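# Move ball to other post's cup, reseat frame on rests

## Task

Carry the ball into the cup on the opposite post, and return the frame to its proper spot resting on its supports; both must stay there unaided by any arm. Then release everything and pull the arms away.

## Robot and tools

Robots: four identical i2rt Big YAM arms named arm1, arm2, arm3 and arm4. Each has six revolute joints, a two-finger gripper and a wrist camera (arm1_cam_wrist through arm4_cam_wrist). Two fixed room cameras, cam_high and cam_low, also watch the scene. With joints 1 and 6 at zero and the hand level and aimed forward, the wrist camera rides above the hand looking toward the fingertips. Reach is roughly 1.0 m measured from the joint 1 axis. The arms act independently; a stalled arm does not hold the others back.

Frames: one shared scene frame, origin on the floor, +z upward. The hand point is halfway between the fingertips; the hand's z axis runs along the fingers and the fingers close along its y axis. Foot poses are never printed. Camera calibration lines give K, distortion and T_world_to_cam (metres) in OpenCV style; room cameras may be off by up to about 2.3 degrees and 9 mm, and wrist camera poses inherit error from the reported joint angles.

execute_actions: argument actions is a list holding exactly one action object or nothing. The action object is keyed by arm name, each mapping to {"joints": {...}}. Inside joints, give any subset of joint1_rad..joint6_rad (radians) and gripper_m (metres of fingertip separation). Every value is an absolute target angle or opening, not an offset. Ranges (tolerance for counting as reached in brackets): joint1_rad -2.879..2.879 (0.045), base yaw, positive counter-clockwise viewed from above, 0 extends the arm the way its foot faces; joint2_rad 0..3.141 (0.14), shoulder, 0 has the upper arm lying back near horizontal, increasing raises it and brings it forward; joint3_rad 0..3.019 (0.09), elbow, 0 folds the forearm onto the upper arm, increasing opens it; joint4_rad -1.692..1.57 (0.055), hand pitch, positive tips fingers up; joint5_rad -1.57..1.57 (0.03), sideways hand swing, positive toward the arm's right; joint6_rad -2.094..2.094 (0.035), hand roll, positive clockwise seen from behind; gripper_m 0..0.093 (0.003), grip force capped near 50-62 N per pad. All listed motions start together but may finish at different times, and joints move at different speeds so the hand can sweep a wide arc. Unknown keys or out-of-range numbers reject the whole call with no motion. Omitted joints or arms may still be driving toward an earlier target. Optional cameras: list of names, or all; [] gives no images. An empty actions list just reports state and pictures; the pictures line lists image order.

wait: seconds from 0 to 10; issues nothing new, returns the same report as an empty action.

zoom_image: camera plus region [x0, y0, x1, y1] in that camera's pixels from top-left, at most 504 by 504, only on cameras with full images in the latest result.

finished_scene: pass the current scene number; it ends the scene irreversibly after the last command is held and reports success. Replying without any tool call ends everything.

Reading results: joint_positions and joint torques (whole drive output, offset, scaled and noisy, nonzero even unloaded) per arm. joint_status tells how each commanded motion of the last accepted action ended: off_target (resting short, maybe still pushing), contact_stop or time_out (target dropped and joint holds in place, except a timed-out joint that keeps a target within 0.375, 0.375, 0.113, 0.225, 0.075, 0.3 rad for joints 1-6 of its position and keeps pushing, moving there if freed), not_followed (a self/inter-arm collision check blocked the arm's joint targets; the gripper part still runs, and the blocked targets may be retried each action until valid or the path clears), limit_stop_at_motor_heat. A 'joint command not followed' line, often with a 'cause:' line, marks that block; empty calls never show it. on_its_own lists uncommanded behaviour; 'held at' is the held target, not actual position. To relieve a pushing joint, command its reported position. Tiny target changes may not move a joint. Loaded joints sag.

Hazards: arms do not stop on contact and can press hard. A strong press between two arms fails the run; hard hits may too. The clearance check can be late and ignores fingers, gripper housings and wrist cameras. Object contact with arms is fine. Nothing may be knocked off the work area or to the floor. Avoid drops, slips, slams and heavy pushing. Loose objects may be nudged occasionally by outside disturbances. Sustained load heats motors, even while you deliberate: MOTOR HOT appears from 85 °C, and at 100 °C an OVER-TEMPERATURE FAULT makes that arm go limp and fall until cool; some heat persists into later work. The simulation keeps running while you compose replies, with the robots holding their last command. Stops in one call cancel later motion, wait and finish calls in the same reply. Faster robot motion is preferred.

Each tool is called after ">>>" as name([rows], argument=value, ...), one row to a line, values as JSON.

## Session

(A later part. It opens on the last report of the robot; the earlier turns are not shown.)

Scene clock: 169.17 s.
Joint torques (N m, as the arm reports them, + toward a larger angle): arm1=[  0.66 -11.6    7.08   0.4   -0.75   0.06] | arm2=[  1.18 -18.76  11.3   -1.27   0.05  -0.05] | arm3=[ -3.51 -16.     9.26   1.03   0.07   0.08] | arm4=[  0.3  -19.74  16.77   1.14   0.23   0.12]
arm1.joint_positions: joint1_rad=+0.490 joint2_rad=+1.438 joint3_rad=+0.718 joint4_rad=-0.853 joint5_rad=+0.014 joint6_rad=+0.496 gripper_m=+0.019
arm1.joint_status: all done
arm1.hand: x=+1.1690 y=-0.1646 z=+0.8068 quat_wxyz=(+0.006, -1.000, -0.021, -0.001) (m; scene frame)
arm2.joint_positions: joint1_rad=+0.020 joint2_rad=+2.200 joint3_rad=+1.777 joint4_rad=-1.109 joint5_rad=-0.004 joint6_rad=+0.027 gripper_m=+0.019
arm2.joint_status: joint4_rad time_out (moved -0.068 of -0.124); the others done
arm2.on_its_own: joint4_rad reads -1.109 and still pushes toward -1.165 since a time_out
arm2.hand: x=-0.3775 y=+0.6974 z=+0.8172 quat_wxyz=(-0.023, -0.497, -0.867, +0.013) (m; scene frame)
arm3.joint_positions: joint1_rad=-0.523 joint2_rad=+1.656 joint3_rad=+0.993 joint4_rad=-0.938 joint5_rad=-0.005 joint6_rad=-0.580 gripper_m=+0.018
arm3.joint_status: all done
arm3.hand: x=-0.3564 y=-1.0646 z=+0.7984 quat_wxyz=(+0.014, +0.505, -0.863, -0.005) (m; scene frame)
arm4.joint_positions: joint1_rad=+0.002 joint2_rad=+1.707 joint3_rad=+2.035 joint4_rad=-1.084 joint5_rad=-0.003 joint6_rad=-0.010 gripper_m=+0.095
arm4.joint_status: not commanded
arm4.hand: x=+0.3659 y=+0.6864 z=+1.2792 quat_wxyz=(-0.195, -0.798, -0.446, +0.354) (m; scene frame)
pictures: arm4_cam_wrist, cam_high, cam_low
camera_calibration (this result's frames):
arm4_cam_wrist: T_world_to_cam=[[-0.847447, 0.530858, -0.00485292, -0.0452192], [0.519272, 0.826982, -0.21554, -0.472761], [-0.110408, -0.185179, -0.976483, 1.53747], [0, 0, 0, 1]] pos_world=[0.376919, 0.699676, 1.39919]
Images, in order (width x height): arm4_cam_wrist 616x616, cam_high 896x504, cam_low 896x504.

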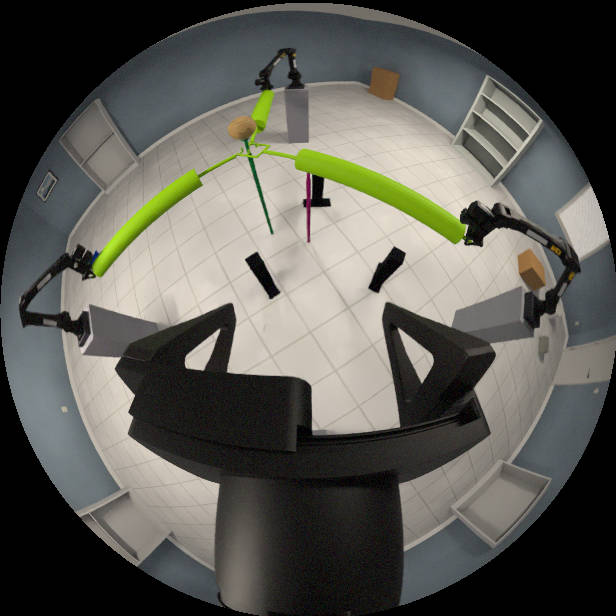

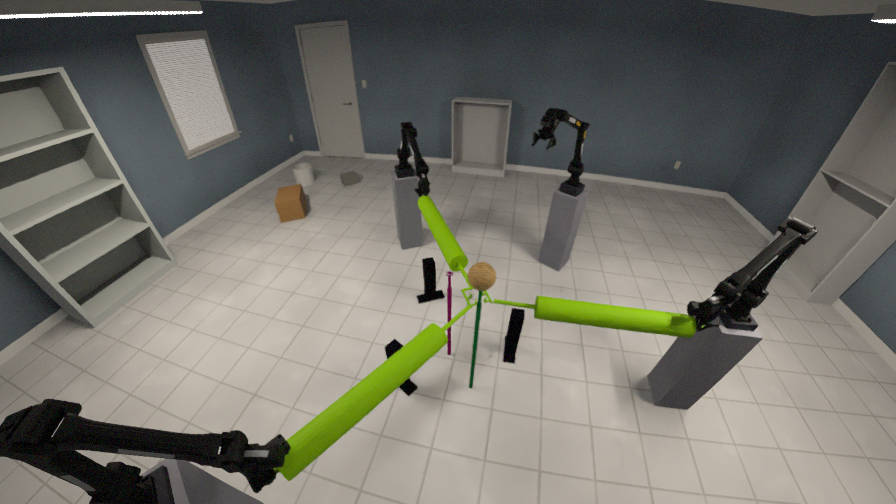

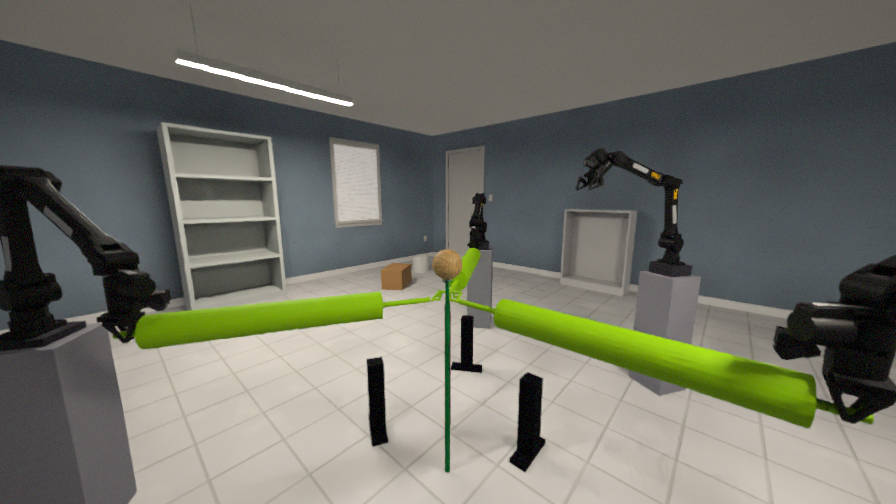

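>>> execute_actions([
  {"arm1":{"joints":{"joint1_rad":0.525,"joint2_rad":1.31,"joint3_rad":0.79,"joint4_rad":-1.0,"joint6_rad":0.535}},"arm2":{"joints":{"joint1_rad":0.035,"joint2_rad":2.2,"joint3_rad":1.92,"joint4_rad":-1.26}},"arm3":{"joints":{"joint1_rad":-0.56,"joint2_rad":1.565,"joint3_rad":1.13,"joint4_rad":-1.05,"joint6_rad":-0.61}}},
], cameras=["arm4_cam_wrist","cam_high","cam_low"])

>>> zoom_image(camera="cam_high", region=[440, 260, 520, 320])

>>> zoom_image(camera="cam_low", region=[410, 260, 490, 320])

>>> zoom_image(camera="arm4_cam_wrist", region=[210, 110, 290, 180])

Scene clock: 177.53 s.
Joint torques (N m, as the arm reports them, + toward a larger angle): arm1=[ 0.8  -9.17 10.23 -0.2  -0.57  0.08] | arm2=[  0.68 -18.8   12.58  -0.97   0.03  -0.1 ] | arm3=[ -3.18 -15.51  10.25   0.35  -0.39   0.13] | arm4=[  0.26 -19.71  16.76   1.15   0.23   0.13]
arm1.joint_positions: joint1_rad=+0.513 joint2_rad=+1.325 joint3_rad=+0.742 joint4_rad=-0.981 joint5_rad=+0.009 joint6_rad=+0.518 gripper_m=+0.019
arm1.joint_status: all done
arm1.hand: x=+1.1812 y=-0.1664 z=+0.8478 quat_wxyz=(+0.002, -1.000, -0.022, +0.002) (m; scene frame)
arm2.joint_positions: joint1_rad=+0.028 joint2_rad=+2.205 joint3_rad=+1.874 joint4_rad=-1.216 joint5_rad=-0.004 joint6_rad=+0.031 gripper_m=+0.019
arm2.joint_status: all done
arm2.hand: x=-0.3676 y=+0.6919 z=+0.8483 quat_wxyz=(-0.016, -0.495, -0.868, +0.010) (m; scene frame)
arm3.joint_positions: joint1_rad=-0.547 joint2_rad=+1.605 joint3_rad=+1.065 joint4_rad=-1.047 joint5_rad=+0.006 joint6_rad=-0.607 gripper_m=+0.018
arm3.joint_status: all done
arm3.hand: x=-0.3412 y=-1.0707 z=+0.8417 quat_wxyz=(+0.007, +0.505, -0.863, +0.000) (m; scene frame)
arm4.joint_positions: joint1_rad=+0.002 joint2_rad=+1.707 joint3_rad=+2.035 joint4_rad=-1.084 joint5_rad=-0.003 joint6_rad=-0.010 gripper_m=+0.095
arm4.joint_status: not commanded
arm4.hand: x=+0.3659 y=+0.6864 z=+1.2792 quat_wxyz=(-0.195, -0.798, -0.446, +0.354) (m; scene frame)
pictures: arm4_cam_wrist, cam_high, cam_low
camera_calibration (this result's frames):
arm4_cam_wrist: T_world_to_cam=[[-0.847447, 0.530858, -0.00485292, -0.0452192], [0.519272, 0.826982, -0.21554, -0.472761], [-0.110408, -0.185179, -0.976483, 1.53747], [0, 0, 0, 1]] pos_world=[0.376919, 0.699676, 1.39919]
Images, in order (width x height): arm4_cam_wrist 616x616, cam_high 896x504, cam_low 896x504.

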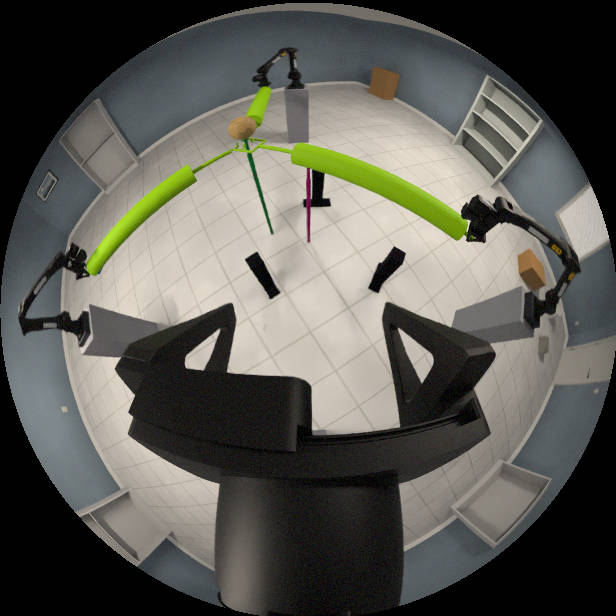

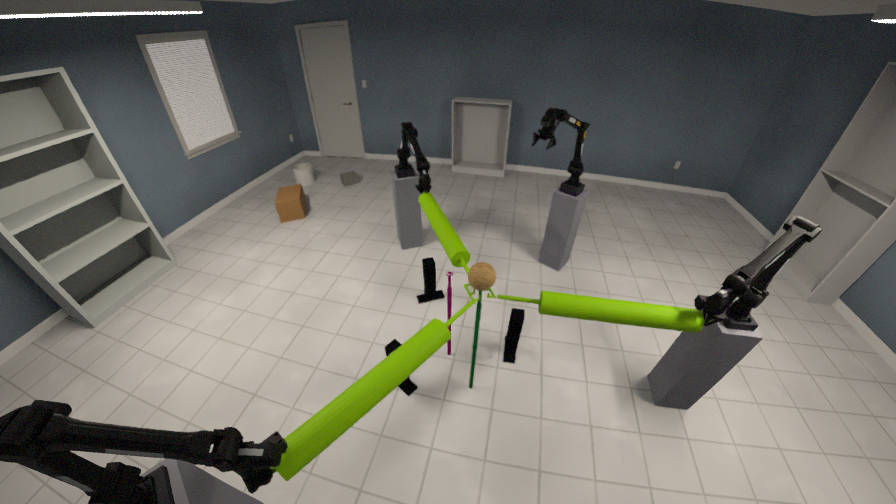

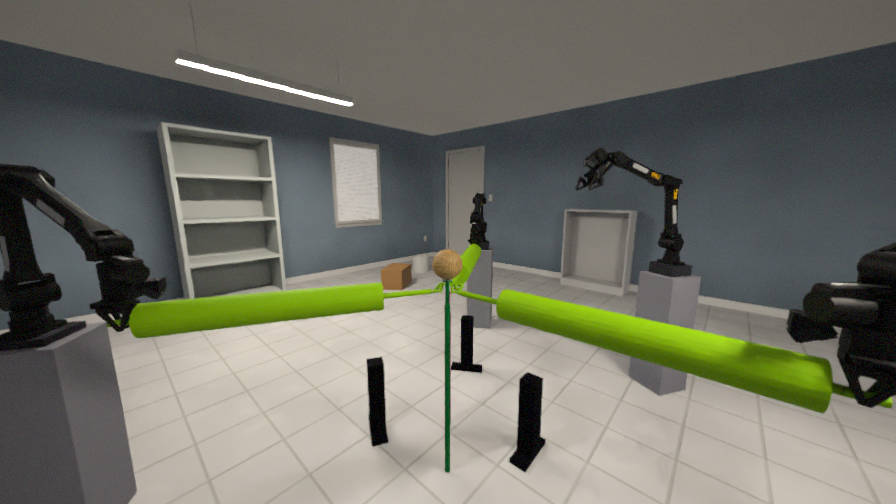

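Region (440, 260, 520, 320) of cam_high's 896x504 image, scaled by 6.300, with more detail than that image has; it fills the top 378 rows of this view, and the rest is white.

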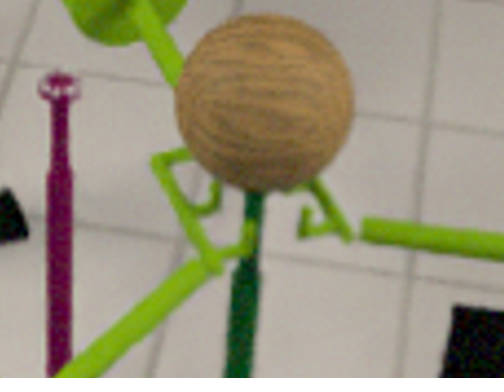

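Region (410, 260, 490, 320) of cam_low's 896x504 image, scaled by 6.300, with more detail than that image has; it fills the top 378 rows of this view, and the rest is white.

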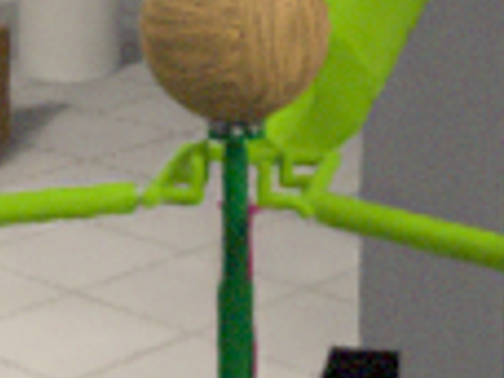

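Region (210, 110, 290, 180) of arm4_cam_wrist's 616x616 image, scaled by 6.300, with more detail than that image has; it fills the top 441 rows of this view, and the rest is white.

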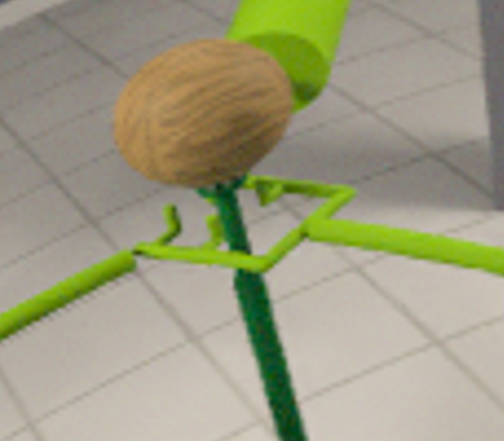

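>>> execute_actions([
  {"arm1":{"joints":{"joint1_rad":0.505,"joint2_rad":1.305,"joint3_rad":0.85,"joint4_rad":-1.065}},"arm2":{"joints":{"joint1_rad":0.012,"joint2_rad":2.15,"joint3_rad":1.94,"joint4_rad":-1.3}},"arm3":{"joints":{"joint1_rad":-0.54,"joint2_rad":1.525,"joint3_rad":1.155,"joint4_rad":-1.105}}},
], cameras=["cam_low"])

>>> zoom_image(camera="cam_low", region=[410, 240, 490, 300])

Scene clock: 190.53 s.
Joint torques (N m, as the arm reports them, + toward a larger angle): arm1=[-0.31 -9.82 11.09 -0.17 -0.33  0.09] | arm2=[ -0.11 -22.38  12.75  -1.19  -0.11  -0.08] | arm3=[ -1.65 -15.72  11.19   0.31  -0.29   0.13] | arm4=[  0.29 -19.69  16.75   1.15   0.23   0.13]
arm1.joint_positions: joint1_rad=+0.510 joint2_rad=+1.325 joint3_rad=+0.792 joint4_rad=-1.048 joint5_rad=+0.004 joint6_rad=+0.518 gripper_m=+0.019
arm1.joint_status: all done
arm1.hand: x=+1.1757 y=-0.1697 z=+0.8642 quat_wxyz=(+0.004, -1.000, -0.020, -0.007) (m; scene frame)
arm2.joint_positions: joint1_rad=+0.022 joint2_rad=+2.205 joint3_rad=+1.893 joint4_rad=-1.248 joint5_rad=+0.000 joint6_rad=+0.030 gripper_m=+0.019
arm2.joint_status: all done
arm2.hand: x=-0.3721 y=+0.6904 z=+0.8551 quat_wxyz=(-0.009, -0.498, -0.867, +0.008) (m; scene frame)
arm3.joint_positions: joint1_rad=-0.546 joint2_rad=+1.571 joint3_rad=+1.078 joint4_rad=-1.103 joint5_rad=+0.003 joint6_rad=-0.607 gripper_m=+0.018
arm3.joint_status: all done
arm3.hand: x=-0.3471 y=-1.0726 z=+0.8597 quat_wxyz=(+0.011, +0.506, -0.862, -0.002) (m; scene frame)
arm4.joint_positions: joint1_rad=+0.002 joint2_rad=+1.707 joint3_rad=+2.035 joint4_rad=-1.084 joint5_rad=-0.003 joint6_rad=-0.010 gripper_m=+0.095
arm4.joint_status: not commanded
arm4.hand: x=+0.3659 y=+0.6864 z=+1.2792 quat_wxyz=(-0.195, -0.798, -0.446, +0.354) (m; scene frame)
pictures: cam_low
Images, in order (width x height): cam_low 896x504.

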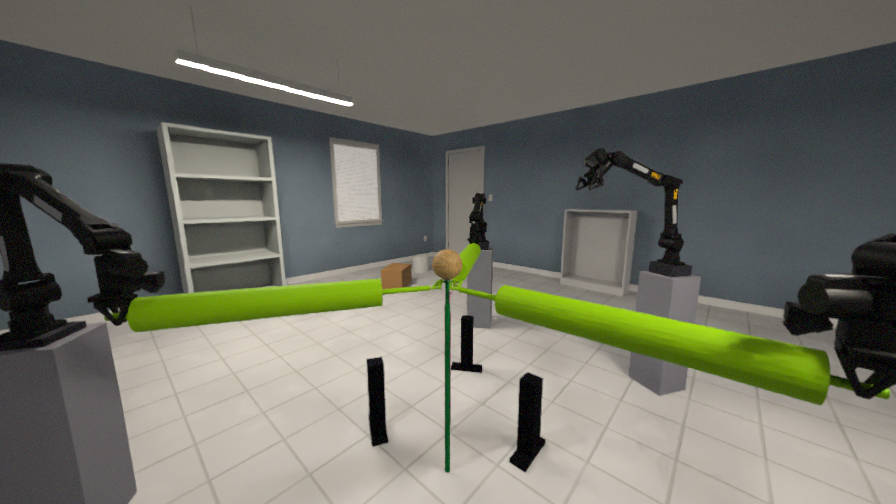

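Region (410, 240, 490, 300) of cam_low's 896x504 image, scaled by 6.300, with more detail than that image has; it fills the top 378 rows of this view, and the rest is white.

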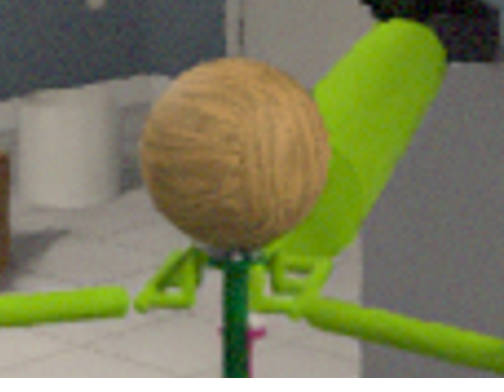

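>>> execute_actions([
  {"arm1":{"joints":{"joint1_rad":0.495,"joint2_rad":1.255,"joint3_rad":0.905,"joint4_rad":-1.155,"joint6_rad":0.51}},"arm2":{"joints":{"joint1_rad":0.022,"joint2_rad":2.1,"joint3_rad":1.985,"joint4_rad":-1.35}},"arm3":{"joints":{"joint1_rad":-0.525,"joint2_rad":1.49,"joint3_rad":1.21,"joint4_rad":-1.18,"joint6_rad":-0.595}}},
], cameras=[])

>>> execute_actions([
  {"arm1":{"joints":{"joint2_rad":1.21,"joint3_rad":0.985,"joint4_rad":-1.275}},"arm2":{"joints":{"joint2_rad":2.075,"joint3_rad":2.06,"joint4_rad":-1.44}},"arm3":{"joints":{"joint2_rad":1.455,"joint3_rad":1.28,"joint4_rad":-1.285}}},
], cameras=["cam_low"])

>>> zoom_image(camera="cam_low", region=[400, 220, 500, 300])

Scene clock: 197.00 s.
Joint torques (N m, as the arm reports them, + toward a larger angle): arm1=[ -0.2  -10.14  11.92  -0.15  -0.29  -0.02] | arm2=[  0.31 -22.82  14.31  -0.54  -0.13  -0.08] | arm3=[ -1.03 -15.97  12.08   0.36  -0.33   0.19] | arm4=[  0.26 -19.73  16.75   1.15   0.23   0.12]
arm1.joint_positions: joint1_rad=+0.497 joint2_rad=+1.283 joint3_rad=+0.839 joint4_rad=-1.139 joint5_rad=+0.004 joint6_rad=+0.504 gripper_m=+0.019
arm1.joint_status: all done
arm1.hand: x=+1.1738 y=-0.1659 z=+0.8929 quat_wxyz=(+0.004, -1.000, -0.021, -0.007) (m; scene frame)
arm2.joint_positions: joint1_rad=+0.022 joint2_rad=+2.171 joint3_rad=+1.921 joint4_rad=-1.317 joint5_rad=+0.000 joint6_rad=+0.030 gripper_m=+0.019
arm2.joint_status: all done
arm2.hand: x=-0.3744 y=+0.6944 z=+0.8869 quat_wxyz=(-0.006, -0.498, -0.867, +0.007) (m; scene frame)
arm3.joint_positions: joint1_rad=-0.536 joint2_rad=+1.540 joint3_rad=+1.122 joint4_rad=-1.178 joint5_rad=+0.004 joint6_rad=-0.600 gripper_m=+0.018
arm3.joint_status: all done
arm3.hand: x=-0.3480 y=-1.0687 z=+0.8874 quat_wxyz=(+0.011, +0.507, -0.862, -0.001) (m; scene frame)
arm4.joint_positions: joint1_rad=+0.002 joint2_rad=+1.707 joint3_rad=+2.035 joint4_rad=-1.084 joint5_rad=-0.003 joint6_rad=-0.010 gripper_m=+0.095
arm4.joint_status: not commanded
arm4.hand: x=+0.3659 y=+0.6864 z=+1.2792 quat_wxyz=(-0.195, -0.798, -0.446, +0.354) (m; scene frame)
pictures: none
No camera images: the call's "cameras" was empty. Leave "cameras" out to get every camera's image.

Scene clock: 197.97 s.
Joint torques (N m, as the arm reports them, + toward a larger angle): arm1=[-0.15 -9.74 12.48 -0.02 -0.23 -0.02] | arm2=[ -0.09 -23.04  15.1   -0.5   -0.11  -0.08] | arm3=[ -1.43 -15.3   12.37   0.38  -0.36   0.19] | arm4=[  0.26 -19.71  16.76   1.14   0.23   0.13]
arm1.joint_positions: joint1_rad=+0.497 joint2_rad=+1.235 joint3_rad=+0.917 joint4_rad=-1.262 joint5_rad=+0.002 joint6_rad=+0.504 gripper_m=+0.019
arm1.joint_status: all done
arm1.hand: x=+1.1736 y=-0.1662 z=+0.9349 quat_wxyz=(+0.003, -1.000, -0.021, -0.007) (m; scene frame)
arm2.joint_positions: joint1_rad=+0.022 joint2_rad=+2.146 joint3_rad=+1.989 joint4_rad=-1.414 joint5_rad=+0.000 joint6_rad=+0.030 gripper_m=+0.019
arm2.joint_status: all done
arm2.hand: x=-0.3748 y=+0.6955 z=+0.9288 quat_wxyz=(-0.005, -0.498, -0.867, +0.006) (m; scene frame)
arm3.joint_positions: joint1_rad=-0.536 joint2_rad=+1.500 joint3_rad=+1.192 joint4_rad=-1.284 joint5_rad=+0.005 joint6_rad=-0.599 gripper_m=+0.018
arm3.joint_status: all done
arm3.hand: x=-0.3476 y=-1.0689 z=+0.9283 quat_wxyz=(+0.010, +0.507, -0.862, +0.000) (m; scene frame)
arm4.joint_positions: joint1_rad=+0.002 joint2_rad=+1.707 joint3_rad=+2.035 joint4_rad=-1.084 joint5_rad=-0.003 joint6_rad=-0.010 gripper_m=+0.095
arm4.joint_status: not commanded
arm4.hand: x=+0.3659 y=+0.6864 z=+1.2792 quat_wxyz=(-0.195, -0.798, -0.446, +0.354) (m; scene frame)
pictures: cam_low
Images, in order (width x height): cam_low 896x504.

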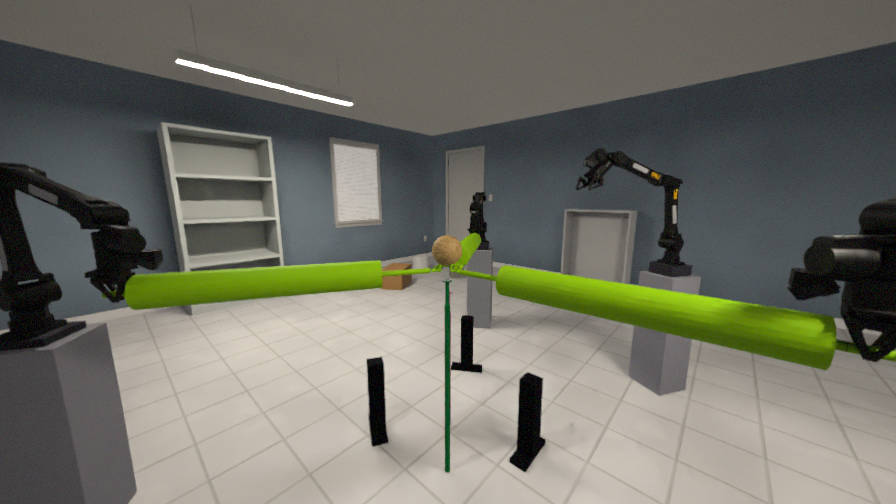

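Region (400, 220, 500, 300) of cam_low's 896x504 image, scaled by 5.040, with more detail than that image has; it fills the top 403 rows of this view, and the rest is white.

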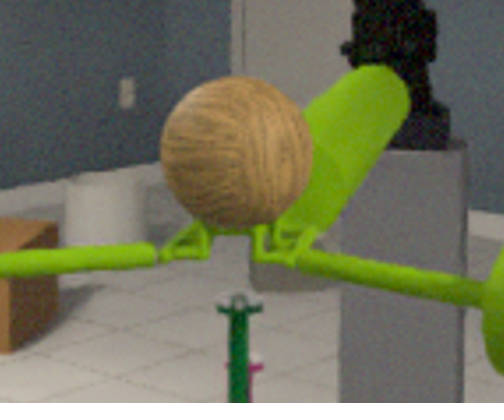

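>>> execute_actions([
  {"arm1":{"joints":{"joint1_rad":0.315,"joint2_rad":1.28,"joint3_rad":1.005,"joint4_rad":-1.23,"joint6_rad":0.325}},"arm2":{"joints":{"joint1_rad":-0.003,"joint2_rad":1.91,"joint3_rad":1.72,"joint4_rad":-1.3,"joint6_rad":0.003}},"arm3":{"joints":{"joint1_rad":-0.385,"joint2_rad":1.44,"joint3_rad":1.21,"joint4_rad":-1.25,"joint6_rad":-0.445}}},
], cameras=["cam_low"])

>>> execute_actions([
  {"arm1":{"joints":{"joint1_rad":0.12,"joint2_rad":1.42,"joint3_rad":1.02,"joint4_rad":-1.105,"joint6_rad":0.13}},"arm2":{"joints":{"joint1_rad":-0.03,"joint2_rad":1.772,"joint3_rad":1.393,"joint4_rad":-1.115,"joint6_rad":-0.025}},"arm3":{"joints":{"joint1_rad":-0.195,"joint2_rad":1.5,"joint3_rad":1.13,"joint4_rad":-1.14,"joint6_rad":-0.255}}},
], cameras=[])

>>> execute_actions([
  {"arm1":{"joints":{"joint1_rad":-0.02,"joint2_rad":1.575,"joint3_rad":1.07,"joint4_rad":-1.005,"joint6_rad":-0.012}},"arm2":{"joints":{"joint1_rad":-0.063,"joint2_rad":1.68,"joint3_rad":1.135,"joint4_rad":-0.953,"joint6_rad":-0.057}},"arm3":{"joints":{"joint1_rad":-0.027,"joint2_rad":1.575,"joint3_rad":1.1,"joint4_rad":-1.035,"joint6_rad":-0.087}}},
], cameras=[])

>>> execute_actions([
  {"arm1":{"joints":{"joint1_rad":-0.122,"joint2_rad":1.753,"joint3_rad":1.148,"joint4_rad":-0.905,"joint6_rad":-0.114}},"arm2":{"joints":{"joint1_rad":-0.108,"joint2_rad":1.645,"joint3_rad":0.908,"joint4_rad":-0.765,"joint6_rad":-0.102}},"arm3":{"joints":{"joint1_rad":0.118,"joint2_rad":1.69,"joint3_rad":1.09,"joint4_rad":-0.912,"joint6_rad":0.058}},"arm4":{"joints":{"joint2_rad":1.9,"joint3_rad":1.6,"joint4_rad":-0.2}}},
], cameras=["arm4_cam_wrist","cam_high","cam_low"])

>>> zoom_image(camera="cam_high", region=[410, 230, 490, 300])

>>> zoom_image(camera="cam_low", region=[410, 240, 490, 310])

Scene clock: 224.63 s.
Joint torques (N m, as the arm reports them, + toward a larger angle): arm1=[ 0.42 -9.07 12.63  0.91 -0.3   0.  ] | arm2=[ -0.89 -19.76   9.89   0.73  -0.12  -0.17] | arm3=[ -1.67 -16.17   9.21   1.47  -0.1    0.23] | arm4=[  0.28 -19.71  16.76   1.14   0.23   0.13]
arm1.joint_positions: joint1_rad=+0.309 joint2_rad=+1.289 joint3_rad=+0.933 joint4_rad=-1.243 joint5_rad=+0.003 joint6_rad=+0.317 gripper_m=+0.019
arm1.joint_status: all done
arm1.hand: x=+1.1371 y=-0.1154 z=+0.9236 quat_wxyz=(+0.006, -1.000, -0.020, -0.017) (m; scene frame)
arm2.joint_positions: joint1_rad=+0.016 joint2_rad=+1.968 joint3_rad=+1.706 joint4_rad=-1.307 joint5_rad=+0.000 joint6_rad=+0.022 gripper_m=+0.019
arm2.joint_status: all done
arm2.hand: x=-0.4106 y=+0.7460 z=+0.9307 quat_wxyz=(-0.005, -0.497, -0.868, +0.006) (m; scene frame)
arm3.joint_positions: joint1_rad=-0.391 joint2_rad=+1.499 joint3_rad=+1.173 joint4_rad=-1.272 joint5_rad=-0.001 joint6_rad=-0.454 gripper_m=+0.018
arm3.joint_status: all done
arm3.hand: x=-0.3825 y=-1.0178 z=+0.9224 quat_wxyz=(+0.012, +0.507, -0.862, -0.002) (m; scene frame)
arm4.joint_positions: joint1_rad=+0.002 joint2_rad=+1.707 joint3_rad=+2.035 joint4_rad=-1.084 joint5_rad=-0.003 joint6_rad=-0.010 gripper_m=+0.095
arm4.joint_status: not commanded
arm4.hand: x=+0.3659 y=+0.6864 z=+1.2792 quat_wxyz=(-0.195, -0.798, -0.446, +0.354) (m; scene frame)
pictures: cam_low
Images, in order (width x height): cam_low 896x504.

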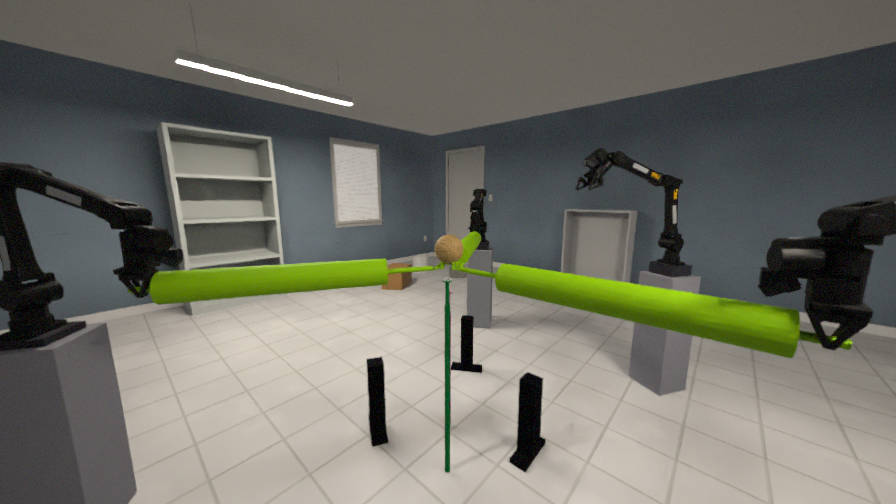

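Scene clock: 225.60 s.
Joint torques (N m, as the arm reports them, + toward a larger angle): arm1=[  0.37 -12.76  11.54   0.45  -0.07  -0.03] | arm2=[ -0.58 -18.68   9.47   0.83  -0.09  -0.11] | arm3=[ -1.78 -12.61   9.4    1.4   -0.09   0.23] | arm4=[  0.28 -19.75  16.75   1.13   0.23   0.13]
arm1.joint_positions: joint1_rad=+0.115 joint2_rad=+1.447 joint3_rad=+0.958 joint4_rad=-1.106 joint5_rad=-0.002 joint6_rad=+0.124 gripper_m=+0.019
arm1.joint_status: all done
arm1.hand: x=+1.0808 y=-0.0608 z=+0.8785 quat_wxyz=(+0.000, -1.000, -0.020, -0.016) (m; scene frame)
arm2.joint_positions: joint1_rad=-0.017 joint2_rad=+1.839 joint3_rad=+1.376 joint4_rad=-1.128 joint5_rad=+0.000 joint6_rad=-0.011 gripper_m=+0.019
arm2.joint_status: all done
arm2.hand: x=-0.4652 y=+0.8009 z=+0.8827 quat_wxyz=(+0.004, -0.497, -0.868, +0.001) (m; scene frame)
arm3.joint_positions: joint1_rad=-0.200 joint2_rad=+1.514 joint3_rad=+1.086 joint4_rad=-1.160 joint5_rad=+0.000 joint6_rad=-0.263 gripper_m=+0.018
arm3.joint_status: all done
arm3.hand: x=-0.4384 y=-0.9613 z=+0.8857 quat_wxyz=(+0.007, +0.507, -0.862, +0.000) (m; scene frame)
arm4.joint_positions: joint1_rad=+0.002 joint2_rad=+1.707 joint3_rad=+2.035 joint4_rad=-1.084 joint5_rad=-0.003 joint6_rad=-0.010 gripper_m=+0.095
arm4.joint_status: not commanded
arm4.hand: x=+0.3659 y=+0.6864 z=+1.2792 quat_wxyz=(-0.195, -0.798, -0.446, +0.354) (m; scene frame)
pictures: none
No camera images: the call's "cameras" was empty. Leave "cameras" out to get every camera's image.

Scene clock: 226.57 s.
Joint torques (N m, as the arm reports them, + toward a larger angle): arm1=[  0.29 -15.07  10.48   0.32  -0.16  -0.03] | arm2=[ -1.   -16.22   8.93   1.13  -0.11  -0.13] | arm3=[ -1.67 -14.02   8.89   1.08  -0.13   0.22] | arm4=[  0.27 -19.75  16.75   1.15   0.23   0.13]
arm1.joint_positions: joint1_rad=-0.026 joint2_rad=+1.605 joint3_rad=+1.017 joint4_rad=-1.002 joint5_rad=-0.001 joint6_rad=-0.017 gripper_m=+0.019
arm1.joint_status: all done
arm1.hand: x=+1.0339 y=-0.0088 z=+0.8379 quat_wxyz=(+0.000, -1.000, -0.020, -0.013) (m; scene frame)
arm2.joint_positions: joint1_rad=-0.047 joint2_rad=+1.740 joint3_rad=+1.115 joint4_rad=-0.970 joint5_rad=+0.000 joint6_rad=-0.042 gripper_m=+0.019
arm2.joint_status: all done
arm2.hand: x=-0.5108 y=+0.8532 z=+0.8433 quat_wxyz=(+0.006, -0.497, -0.868, -0.001) (m; scene frame)
arm3.joint_positions: joint1_rad=-0.031 joint2_rad=+1.595 joint3_rad=+1.057 joint4_rad=-1.048 joint5_rad=+0.001 joint6_rad=-0.094 gripper_m=+0.018
arm3.joint_status: all done
arm3.hand: x=-0.4853 y=-0.9075 z=+0.8435 quat_wxyz=(+0.006, +0.507, -0.862, +0.002) (m; scene frame)
arm4.joint_positions: joint1_rad=+0.002 joint2_rad=+1.707 joint3_rad=+2.035 joint4_rad=-1.084 joint5_rad=-0.003 joint6_rad=-0.010 gripper_m=+0.095
arm4.joint_status: not commanded
arm4.hand: x=+0.3659 y=+0.6864 z=+1.2792 quat_wxyz=(-0.195, -0.798, -0.446, +0.354) (m; scene frame)
pictures: none
No camera images: the call's "cameras" was empty. Leave "cameras" out to get every camera's image.

Scene clock: 228.17 s.
Joint torques (N m, as the arm reports them, + toward a larger angle): arm1=[  0.25 -17.64   9.34   0.23  -0.2   -0.04] | arm2=[ -0.41 -13.88   7.82   1.12  -0.1   -0.13] | arm3=[ -1.8  -15.67   8.29   0.81  -0.02   0.22] | arm4=[  0.27 -21.87  13.09   2.69   0.23   0.12]
arm1.joint_positions: joint1_rad=-0.127 joint2_rad=+1.785 joint3_rad=+1.105 joint4_rad=-0.898 joint5_rad=+0.000 joint6_rad=-0.118 gripper_m=+0.019
arm1.joint_status: all done
arm1.hand: x=+0.9875 y=+0.0367 z=+0.7887 quat_wxyz=(-0.001, -1.000, -0.020, -0.007) (m; scene frame)
arm2.joint_positions: joint1_rad=-0.094 joint2_rad=+1.697 joint3_rad=+0.888 joint4_rad=-0.786 joint5_rad=-0.001 joint6_rad=-0.088 gripper_m=+0.019
arm2.joint_status: all done
arm2.hand: x=-0.5565 y=+0.8986 z=+0.7950 quat_wxyz=(+0.005, -0.497, -0.868, -0.001) (m; scene frame)
arm3.joint_positions: joint1_rad=+0.115 joint2_rad=+1.718 joint3_rad=+1.049 joint4_rad=-0.919 joint5_rad=-0.002 joint6_rad=+0.051 gripper_m=+0.018
arm3.joint_status: all done
arm3.hand: x=-0.5313 y=-0.8610 z=+0.7904 quat_wxyz=(+0.007, +0.507, -0.862, +0.002) (m; scene frame)
arm4.joint_positions: joint1_rad=+0.002 joint2_rad=+1.893 joint3_rad=+1.579 joint4_rad=-0.224 joint5_rad=-0.003 joint6_rad=-0.010 gripper_m=+0.095
arm4.joint_status: all done
arm4.hand: x=+0.3108 y=+0.5988 z=+1.0542 quat_wxyz=(-0.241, -0.755, -0.422, +0.439) (m; scene frame)
pictures: arm4_cam_wrist, cam_high, cam_low
camera_calibration (this result's frames):
arm4_cam_wrist: T_world_to_cam=[[-0.847909, 0.530126, -0.00412569, -0.0466776], [0.482302, 0.768139, -0.421125, -0.156756], [-0.22008, -0.359066, -0.906993, 1.36039], [0, 0, 0, 1]] pos_world=[0.335421, 0.633626, 1.16766]
Images, in order (width x height): arm4_cam_wrist 616x616, cam_high 896x504, cam_low 896x504.

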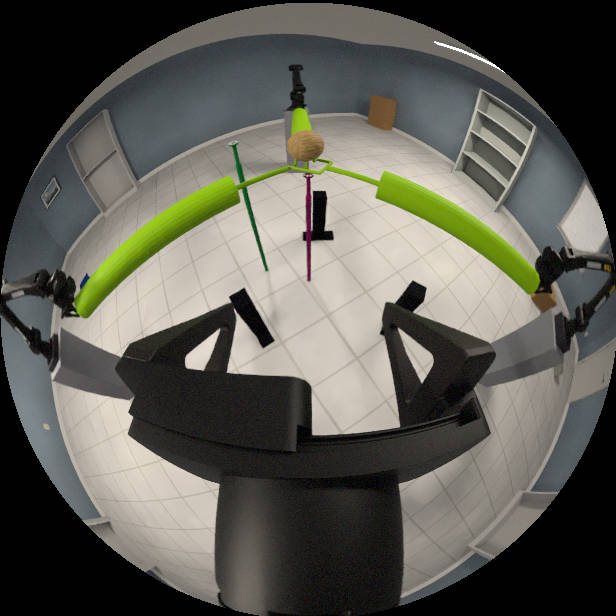

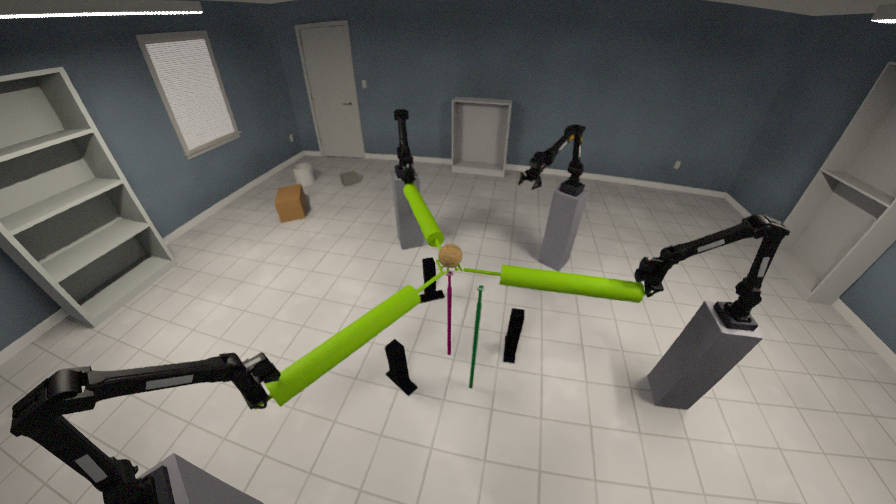

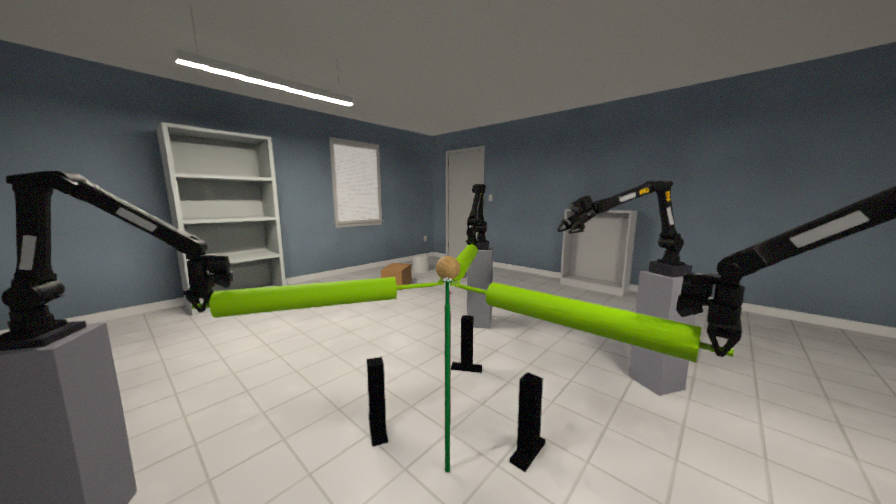

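Region (410, 230, 490, 300) of cam_high's 896x504 image, scaled by 6.300, with more detail than that image has; it fills the top 441 rows of this view, and the rest is white.

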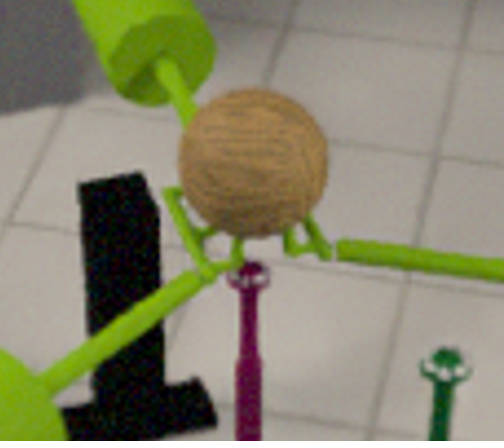

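Region (410, 240, 490, 310) of cam_low's 896x504 image, scaled by 6.300, with more detail than that image has; it fills the top 441 rows of this view, and the rest is white.

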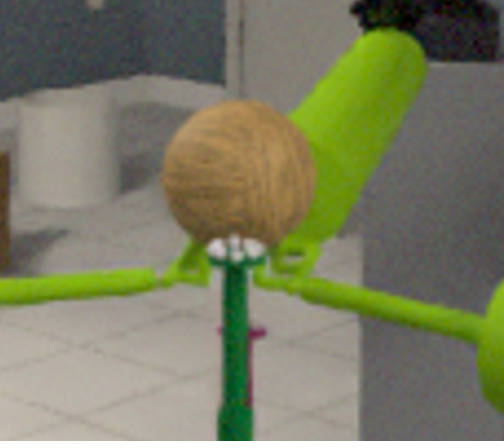

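>>> execute_actions([
  {"arm1":{"joints":{"joint1_rad":-0.146,"joint2_rad":1.825,"joint3_rad":1.115,"joint4_rad":-0.81,"joint6_rad":-0.135}},"arm2":{"joints":{"joint2_rad":1.735,"joint3_rad":0.848,"joint4_rad":-0.64}},"arm3":{"joints":{"joint1_rad":0.14,"joint2_rad":1.765,"joint3_rad":1.07,"joint4_rad":-0.812,"joint6_rad":0.078}}},
], cameras=["arm4_cam_wrist","cam_high","cam_low"])

>>> zoom_image(camera="cam_high", region=[410, 230, 490, 300])

>>> zoom_image(camera="arm4_cam_wrist", region=[270, 120, 350, 200])

Scene clock: 249.40 s.
Joint torques (N m, as the arm reports them, + toward a larger angle): arm1=[  0.08 -17.25   7.07   1.08  -0.24  -0.04] | arm2=[ -0.36 -11.48   6.96   1.24  -0.09  -0.1 ] | arm3=[ -1.58 -16.04   7.25   1.41   0.02   0.25] | arm4=[  0.3  -22.05  13.1    2.69   0.23   0.12]
arm1.joint_positions: joint1_rad=-0.148 joint2_rad=+1.847 joint3_rad=+1.099 joint4_rad=-0.827 joint5_rad=+0.001 joint6_rad=-0.139 gripper_m=+0.019
arm1.joint_status: all done
arm1.hand: x=+0.9833 y=+0.0471 z=+0.7590 quat_wxyz=(+0.000, -1.000, -0.020, -0.006) (m; scene frame)
arm2.joint_positions: joint1_rad=-0.094 joint2_rad=+1.753 joint3_rad=+0.831 joint4_rad=-0.664 joint5_rad=-0.001 joint6_rad=-0.088 gripper_m=+0.019
arm2.joint_status: all done
arm2.hand: x=-0.5608 y=+0.9074 z=+0.7599 quat_wxyz=(+0.002, -0.497, -0.868, +0.001) (m; scene frame)
arm3.joint_positions: joint1_rad=+0.130 joint2_rad=+1.790 joint3_rad=+1.039 joint4_rad=-0.832 joint5_rad=-0.003 joint6_rad=+0.066 gripper_m=+0.018
arm3.joint_status: all done
arm3.hand: x=-0.5345 y=-0.8517 z=+0.7570 quat_wxyz=(+0.005, +0.507, -0.862, +0.000) (m; scene frame)
arm4.joint_positions: joint1_rad=+0.002 joint2_rad=+1.893 joint3_rad=+1.579 joint4_rad=-0.224 joint5_rad=-0.003 joint6_rad=-0.010 gripper_m=+0.095
arm4.joint_status: not commanded
arm4.hand: x=+0.3108 y=+0.5988 z=+1.0542 quat_wxyz=(-0.241, -0.755, -0.422, +0.439) (m; scene frame)
pictures: arm4_cam_wrist, cam_high, cam_low
camera_calibration (this result's frames):
arm4_cam_wrist: T_world_to_cam=[[-0.847909, 0.530126, -0.00412569, -0.0466776], [0.482302, 0.768139, -0.421125, -0.156756], [-0.22008, -0.359066, -0.906993, 1.36039], [0, 0, 0, 1]] pos_world=[0.335421, 0.633626, 1.16766]
Images, in order (width x height): arm4_cam_wrist 616x616, cam_high 896x504, cam_low 896x504.

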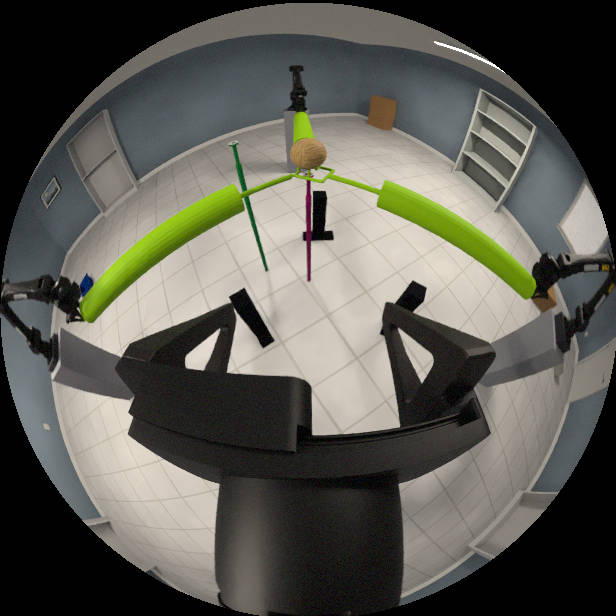

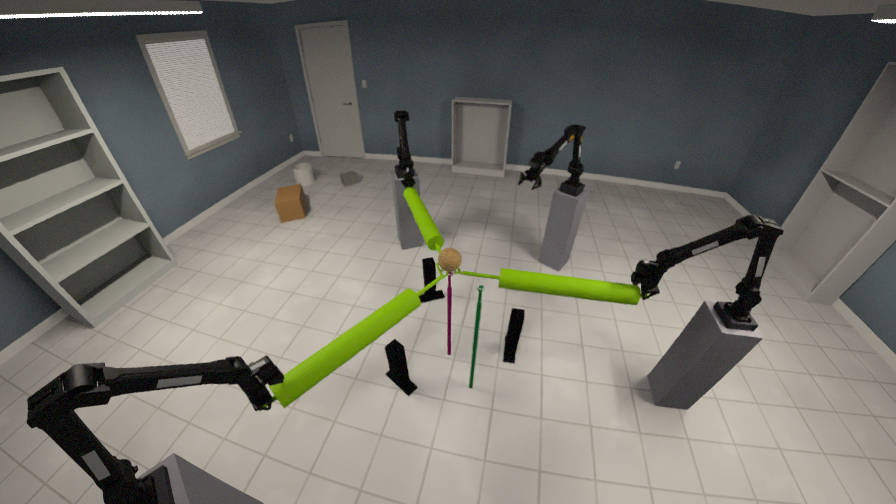

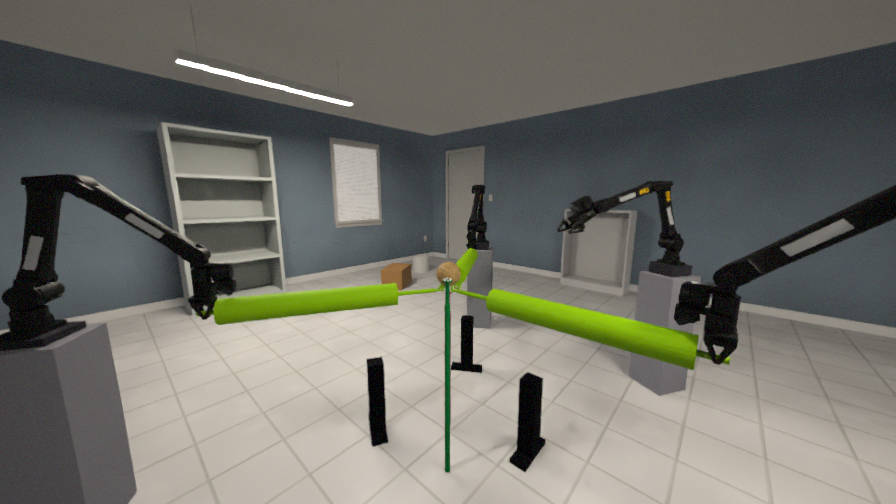

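Region (410, 230, 490, 300) of cam_high's 896x504 image, scaled by 6.300, with more detail than that image has; it fills the top 441 rows of this view, and the rest is white.

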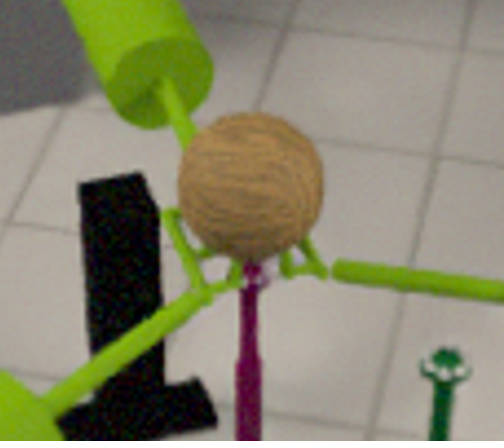

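Region (270, 120, 350, 200) of arm4_cam_wrist's 616x616 image, scaled by 6.300, with more detail than that image has.

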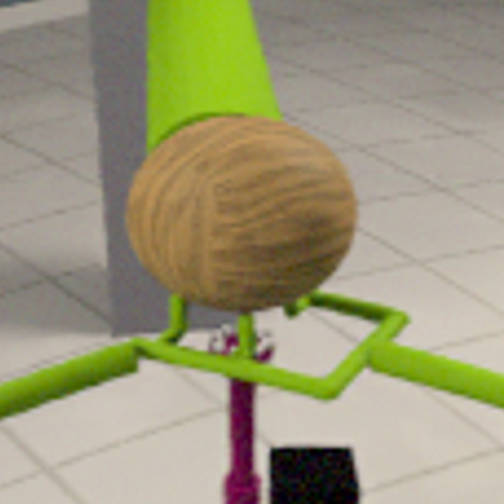

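>>> execute_actions([
  {"arm1":{"joints":{"joint2_rad":1.883,"joint3_rad":1.097,"joint4_rad":-0.735}},"arm2":{"joints":{"joint2_rad":1.81,"joint3_rad":0.835,"joint4_rad":-0.553}},"arm3":{"joints":{"joint2_rad":1.823,"joint3_rad":1.05,"joint4_rad":-0.735}}},
], cameras=[])

>>> execute_actions([
  {"arm1":{"joints":{"joint2_rad":1.94,"joint3_rad":1.083,"joint4_rad":-0.67}},"arm2":{"joints":{"joint2_rad":1.885,"joint3_rad":0.828,"joint4_rad":-0.478}},"arm3":{"joints":{"joint2_rad":1.88,"joint3_rad":1.033,"joint4_rad":-0.667}}},
], cameras=[])

>>> execute_actions([
  {"arm1":{"joints":{"joint2_rad":2.0,"joint3_rad":1.075,"joint4_rad":-0.615}},"arm2":{"joints":{"joint2_rad":1.955,"joint3_rad":0.825,"joint4_rad":-0.412}},"arm3":{"joints":{"joint2_rad":1.945,"joint3_rad":1.022,"joint4_rad":-0.61}}},
], cameras=["arm4_cam_wrist","cam_high"])

>>> zoom_image(camera="arm4_cam_wrist", region=[260, 130, 360, 230])

Scene clock: 257.80 s.
Joint torques (N m, as the arm reports them, + toward a larger angle): arm1=[  0.09 -17.22   6.51   1.19  -0.25  -0.03] | arm2=[ -0.12 -11.72   5.86   1.28  -0.12  -0.13] | arm3=[ -1.4  -15.71   6.79   1.67   0.03   0.24] | arm4=[  0.28 -22.04  13.09   2.7    0.23   0.12]
arm1.joint_positions: joint1_rad=-0.148 joint2_rad=+1.901 joint3_rad=+1.083 joint4_rad=-0.754 joint5_rad=+0.001 joint6_rad=-0.140 gripper_m=+0.019
arm1.joint_status: all done
arm1.hand: x=+0.9835 y=+0.0471 z=+0.7302 quat_wxyz=(+0.000, -1.000, -0.020, -0.005) (m; scene frame)
arm2.joint_positions: joint1_rad=-0.094 joint2_rad=+1.828 joint3_rad=+0.821 joint4_rad=-0.579 joint5_rad=-0.001 joint6_rad=-0.088 gripper_m=+0.019
arm2.joint_status: all done
arm2.hand: x=-0.5607 y=+0.9068 z=+0.7303 quat_wxyz=(+0.001, -0.497, -0.868, +0.001) (m; scene frame)
arm3.joint_positions: joint1_rad=+0.130 joint2_rad=+1.844 joint3_rad=+1.022 joint4_rad=-0.759 joint5_rad=-0.003 joint6_rad=+0.067 gripper_m=+0.018
arm3.joint_status: all done
arm3.hand: x=-0.5344 y=-0.8515 z=+0.7293 quat_wxyz=(+0.004, +0.507, -0.862, +0.000) (m; scene frame)
arm4.joint_positions: joint1_rad=+0.002 joint2_rad=+1.893 joint3_rad=+1.579 joint4_rad=-0.224 joint5_rad=-0.003 joint6_rad=-0.010 gripper_m=+0.095
arm4.joint_status: not commanded
arm4.hand: x=+0.3108 y=+0.5988 z=+1.0542 quat_wxyz=(-0.241, -0.755, -0.422, +0.439) (m; scene frame)
pictures: none
No camera images: the call's "cameras" was empty. Leave "cameras" out to get every camera's image.

Scene clock: 258.57 s.
Joint torques (N m, as the arm reports them, + toward a larger angle): arm1=[  0.1  -16.74   5.98   1.26  -0.25  -0.03] | arm2=[ -0.18 -11.36   5.3    1.24  -0.1   -0.11] | arm3=[ -1.46 -15.41   6.18   1.77   0.03   0.27] | arm4=[  0.29 -22.05  13.09   2.69   0.23   0.12]
arm1.joint_positions: joint1_rad=-0.148 joint2_rad=+1.949 joint3_rad=+1.071 joint4_rad=-0.692 joint5_rad=+0.001 joint6_rad=-0.140 gripper_m=+0.019
arm1.joint_status: all done
arm1.hand: x=+0.9838 y=+0.0471 z=+0.7061 quat_wxyz=(+0.000, -1.000, -0.020, -0.003) (m; scene frame)
arm2.joint_positions: joint1_rad=-0.094 joint2_rad=+1.894 joint3_rad=+0.815 joint4_rad=-0.502 joint5_rad=-0.001 joint6_rad=-0.088 gripper_m=+0.019
arm2.joint_status: all done
arm2.hand: x=-0.5607 y=+0.9066 z=+0.7049 quat_wxyz=(+0.000, -0.497, -0.868, +0.003) (m; scene frame)
arm3.joint_positions: joint1_rad=+0.130 joint2_rad=+1.893 joint3_rad=+1.008 joint4_rad=-0.693 joint5_rad=-0.003 joint6_rad=+0.067 gripper_m=+0.018
arm3.joint_status: all done
arm3.hand: x=-0.5345 y=-0.8516 z=+0.7051 quat_wxyz=(+0.002, +0.507, -0.862, -0.001) (m; scene frame)
arm4.joint_positions: joint1_rad=+0.002 joint2_rad=+1.893 joint3_rad=+1.579 joint4_rad=-0.224 joint5_rad=-0.003 joint6_rad=-0.010 gripper_m=+0.095
arm4.joint_status: not commanded
arm4.hand: x=+0.3108 y=+0.5988 z=+1.0542 quat_wxyz=(-0.241, -0.755, -0.422, +0.439) (m; scene frame)
pictures: none
No camera images: the call's "cameras" was empty. Leave "cameras" out to get every camera's image.

Scene clock: 259.33 s.
Joint torques (N m, as the arm reports them, + toward a larger angle): arm1=[  0.01 -16.92   5.49   0.89  -0.25  -0.04] | arm2=[ -0.69 -11.11   4.56   0.97  -0.09  -0.14] | arm3=[ -1.44 -15.44   5.57   1.14   0.01   0.26] | arm4=[  0.25 -22.05  13.09   2.69   0.23   0.12]
arm1.joint_positions: joint1_rad=-0.148 joint2_rad=+2.007 joint3_rad=+1.065 joint4_rad=-0.626 joint5_rad=+0.001 joint6_rad=-0.140 gripper_m=+0.019
arm1.joint_status: all done
arm1.hand: x=+0.9845 y=+0.0470 z=+0.6786 quat_wxyz=(+0.001, -1.000, -0.020, -0.002) (m; scene frame)
arm2.joint_positions: joint1_rad=-0.094 joint2_rad=+1.961 joint3_rad=+0.813 joint4_rad=-0.430 joint5_rad=-0.001 joint6_rad=-0.088 gripper_m=+0.019
arm2.joint_status: all done
arm2.hand: x=-0.5608 y=+0.9066 z=+0.6801 quat_wxyz=(-0.002, -0.497, -0.868, +0.004) (m; scene frame)
arm3.joint_positions: joint1_rad=+0.130 joint2_rad=+1.955 joint3_rad=+1.001 joint4_rad=-0.623 joint5_rad=-0.002 joint6_rad=+0.067 gripper_m=+0.018
arm3.joint_status: all done
arm3.hand: x=-0.5347 y=-0.8521 z=+0.6768 quat_wxyz=(+0.002, +0.507, -0.862, -0.001) (m; scene frame)
arm4.joint_positions: joint1_rad=+0.002 joint2_rad=+1.893 joint3_rad=+1.579 joint4_rad=-0.224 joint5_rad=-0.003 joint6_rad=-0.010 gripper_m=+0.095
arm4.joint_status: not commanded
arm4.hand: x=+0.3108 y=+0.5988 z=+1.0542 quat_wxyz=(-0.241, -0.755, -0.422, +0.439) (m; scene frame)
pictures: arm4_cam_wrist, cam_high
camera_calibration (this result's frames):
arm4_cam_wrist: T_world_to_cam=[[-0.847909, 0.530126, -0.00412569, -0.0466776], [0.482302, 0.768139, -0.421125, -0.156756], [-0.22008, -0.359066, -0.906993, 1.36039], [0, 0, 0, 1]] pos_world=[0.335421, 0.633626, 1.16766]
Images, in order (width x height): arm4_cam_wrist 616x616, cam_high 896x504.

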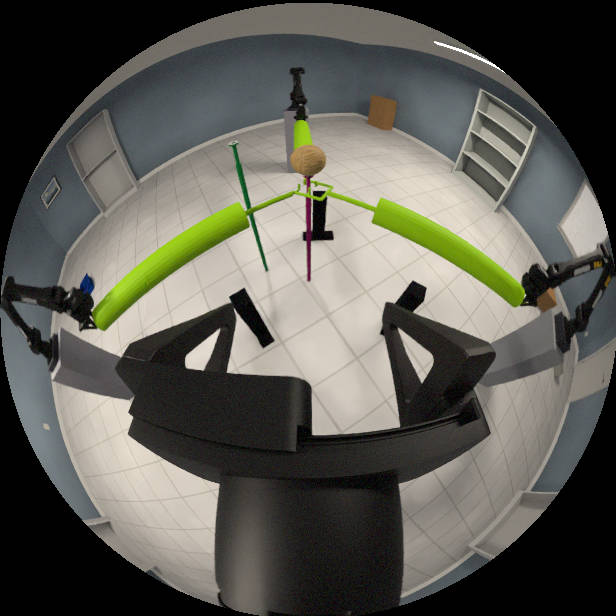

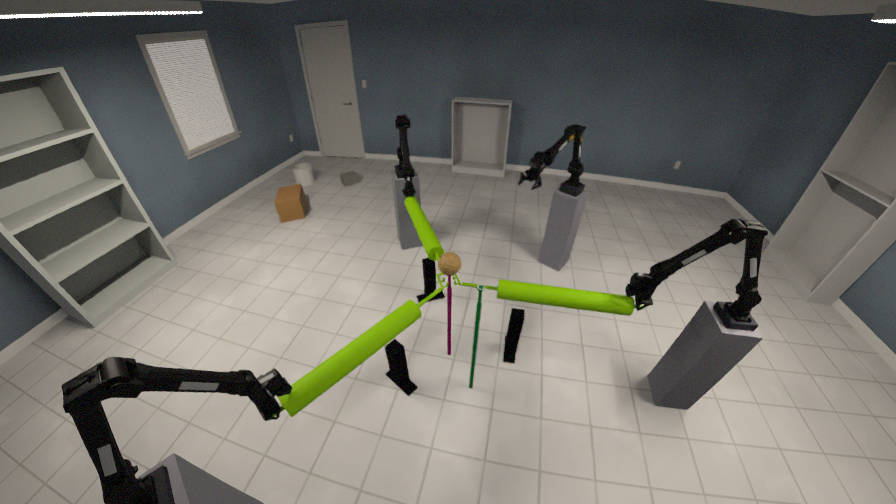

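Region (260, 130, 360, 230) of arm4_cam_wrist's 616x616 image, scaled by 5.040, with more detail than that image has.

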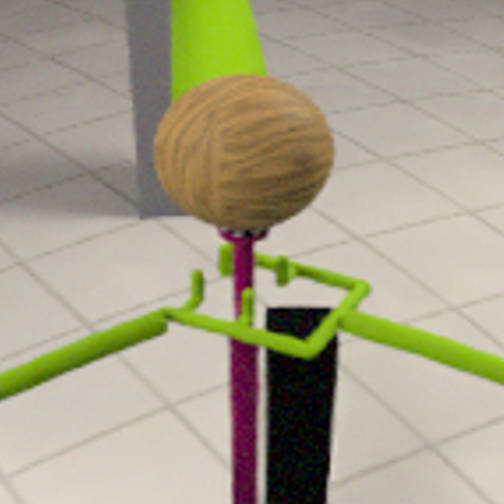

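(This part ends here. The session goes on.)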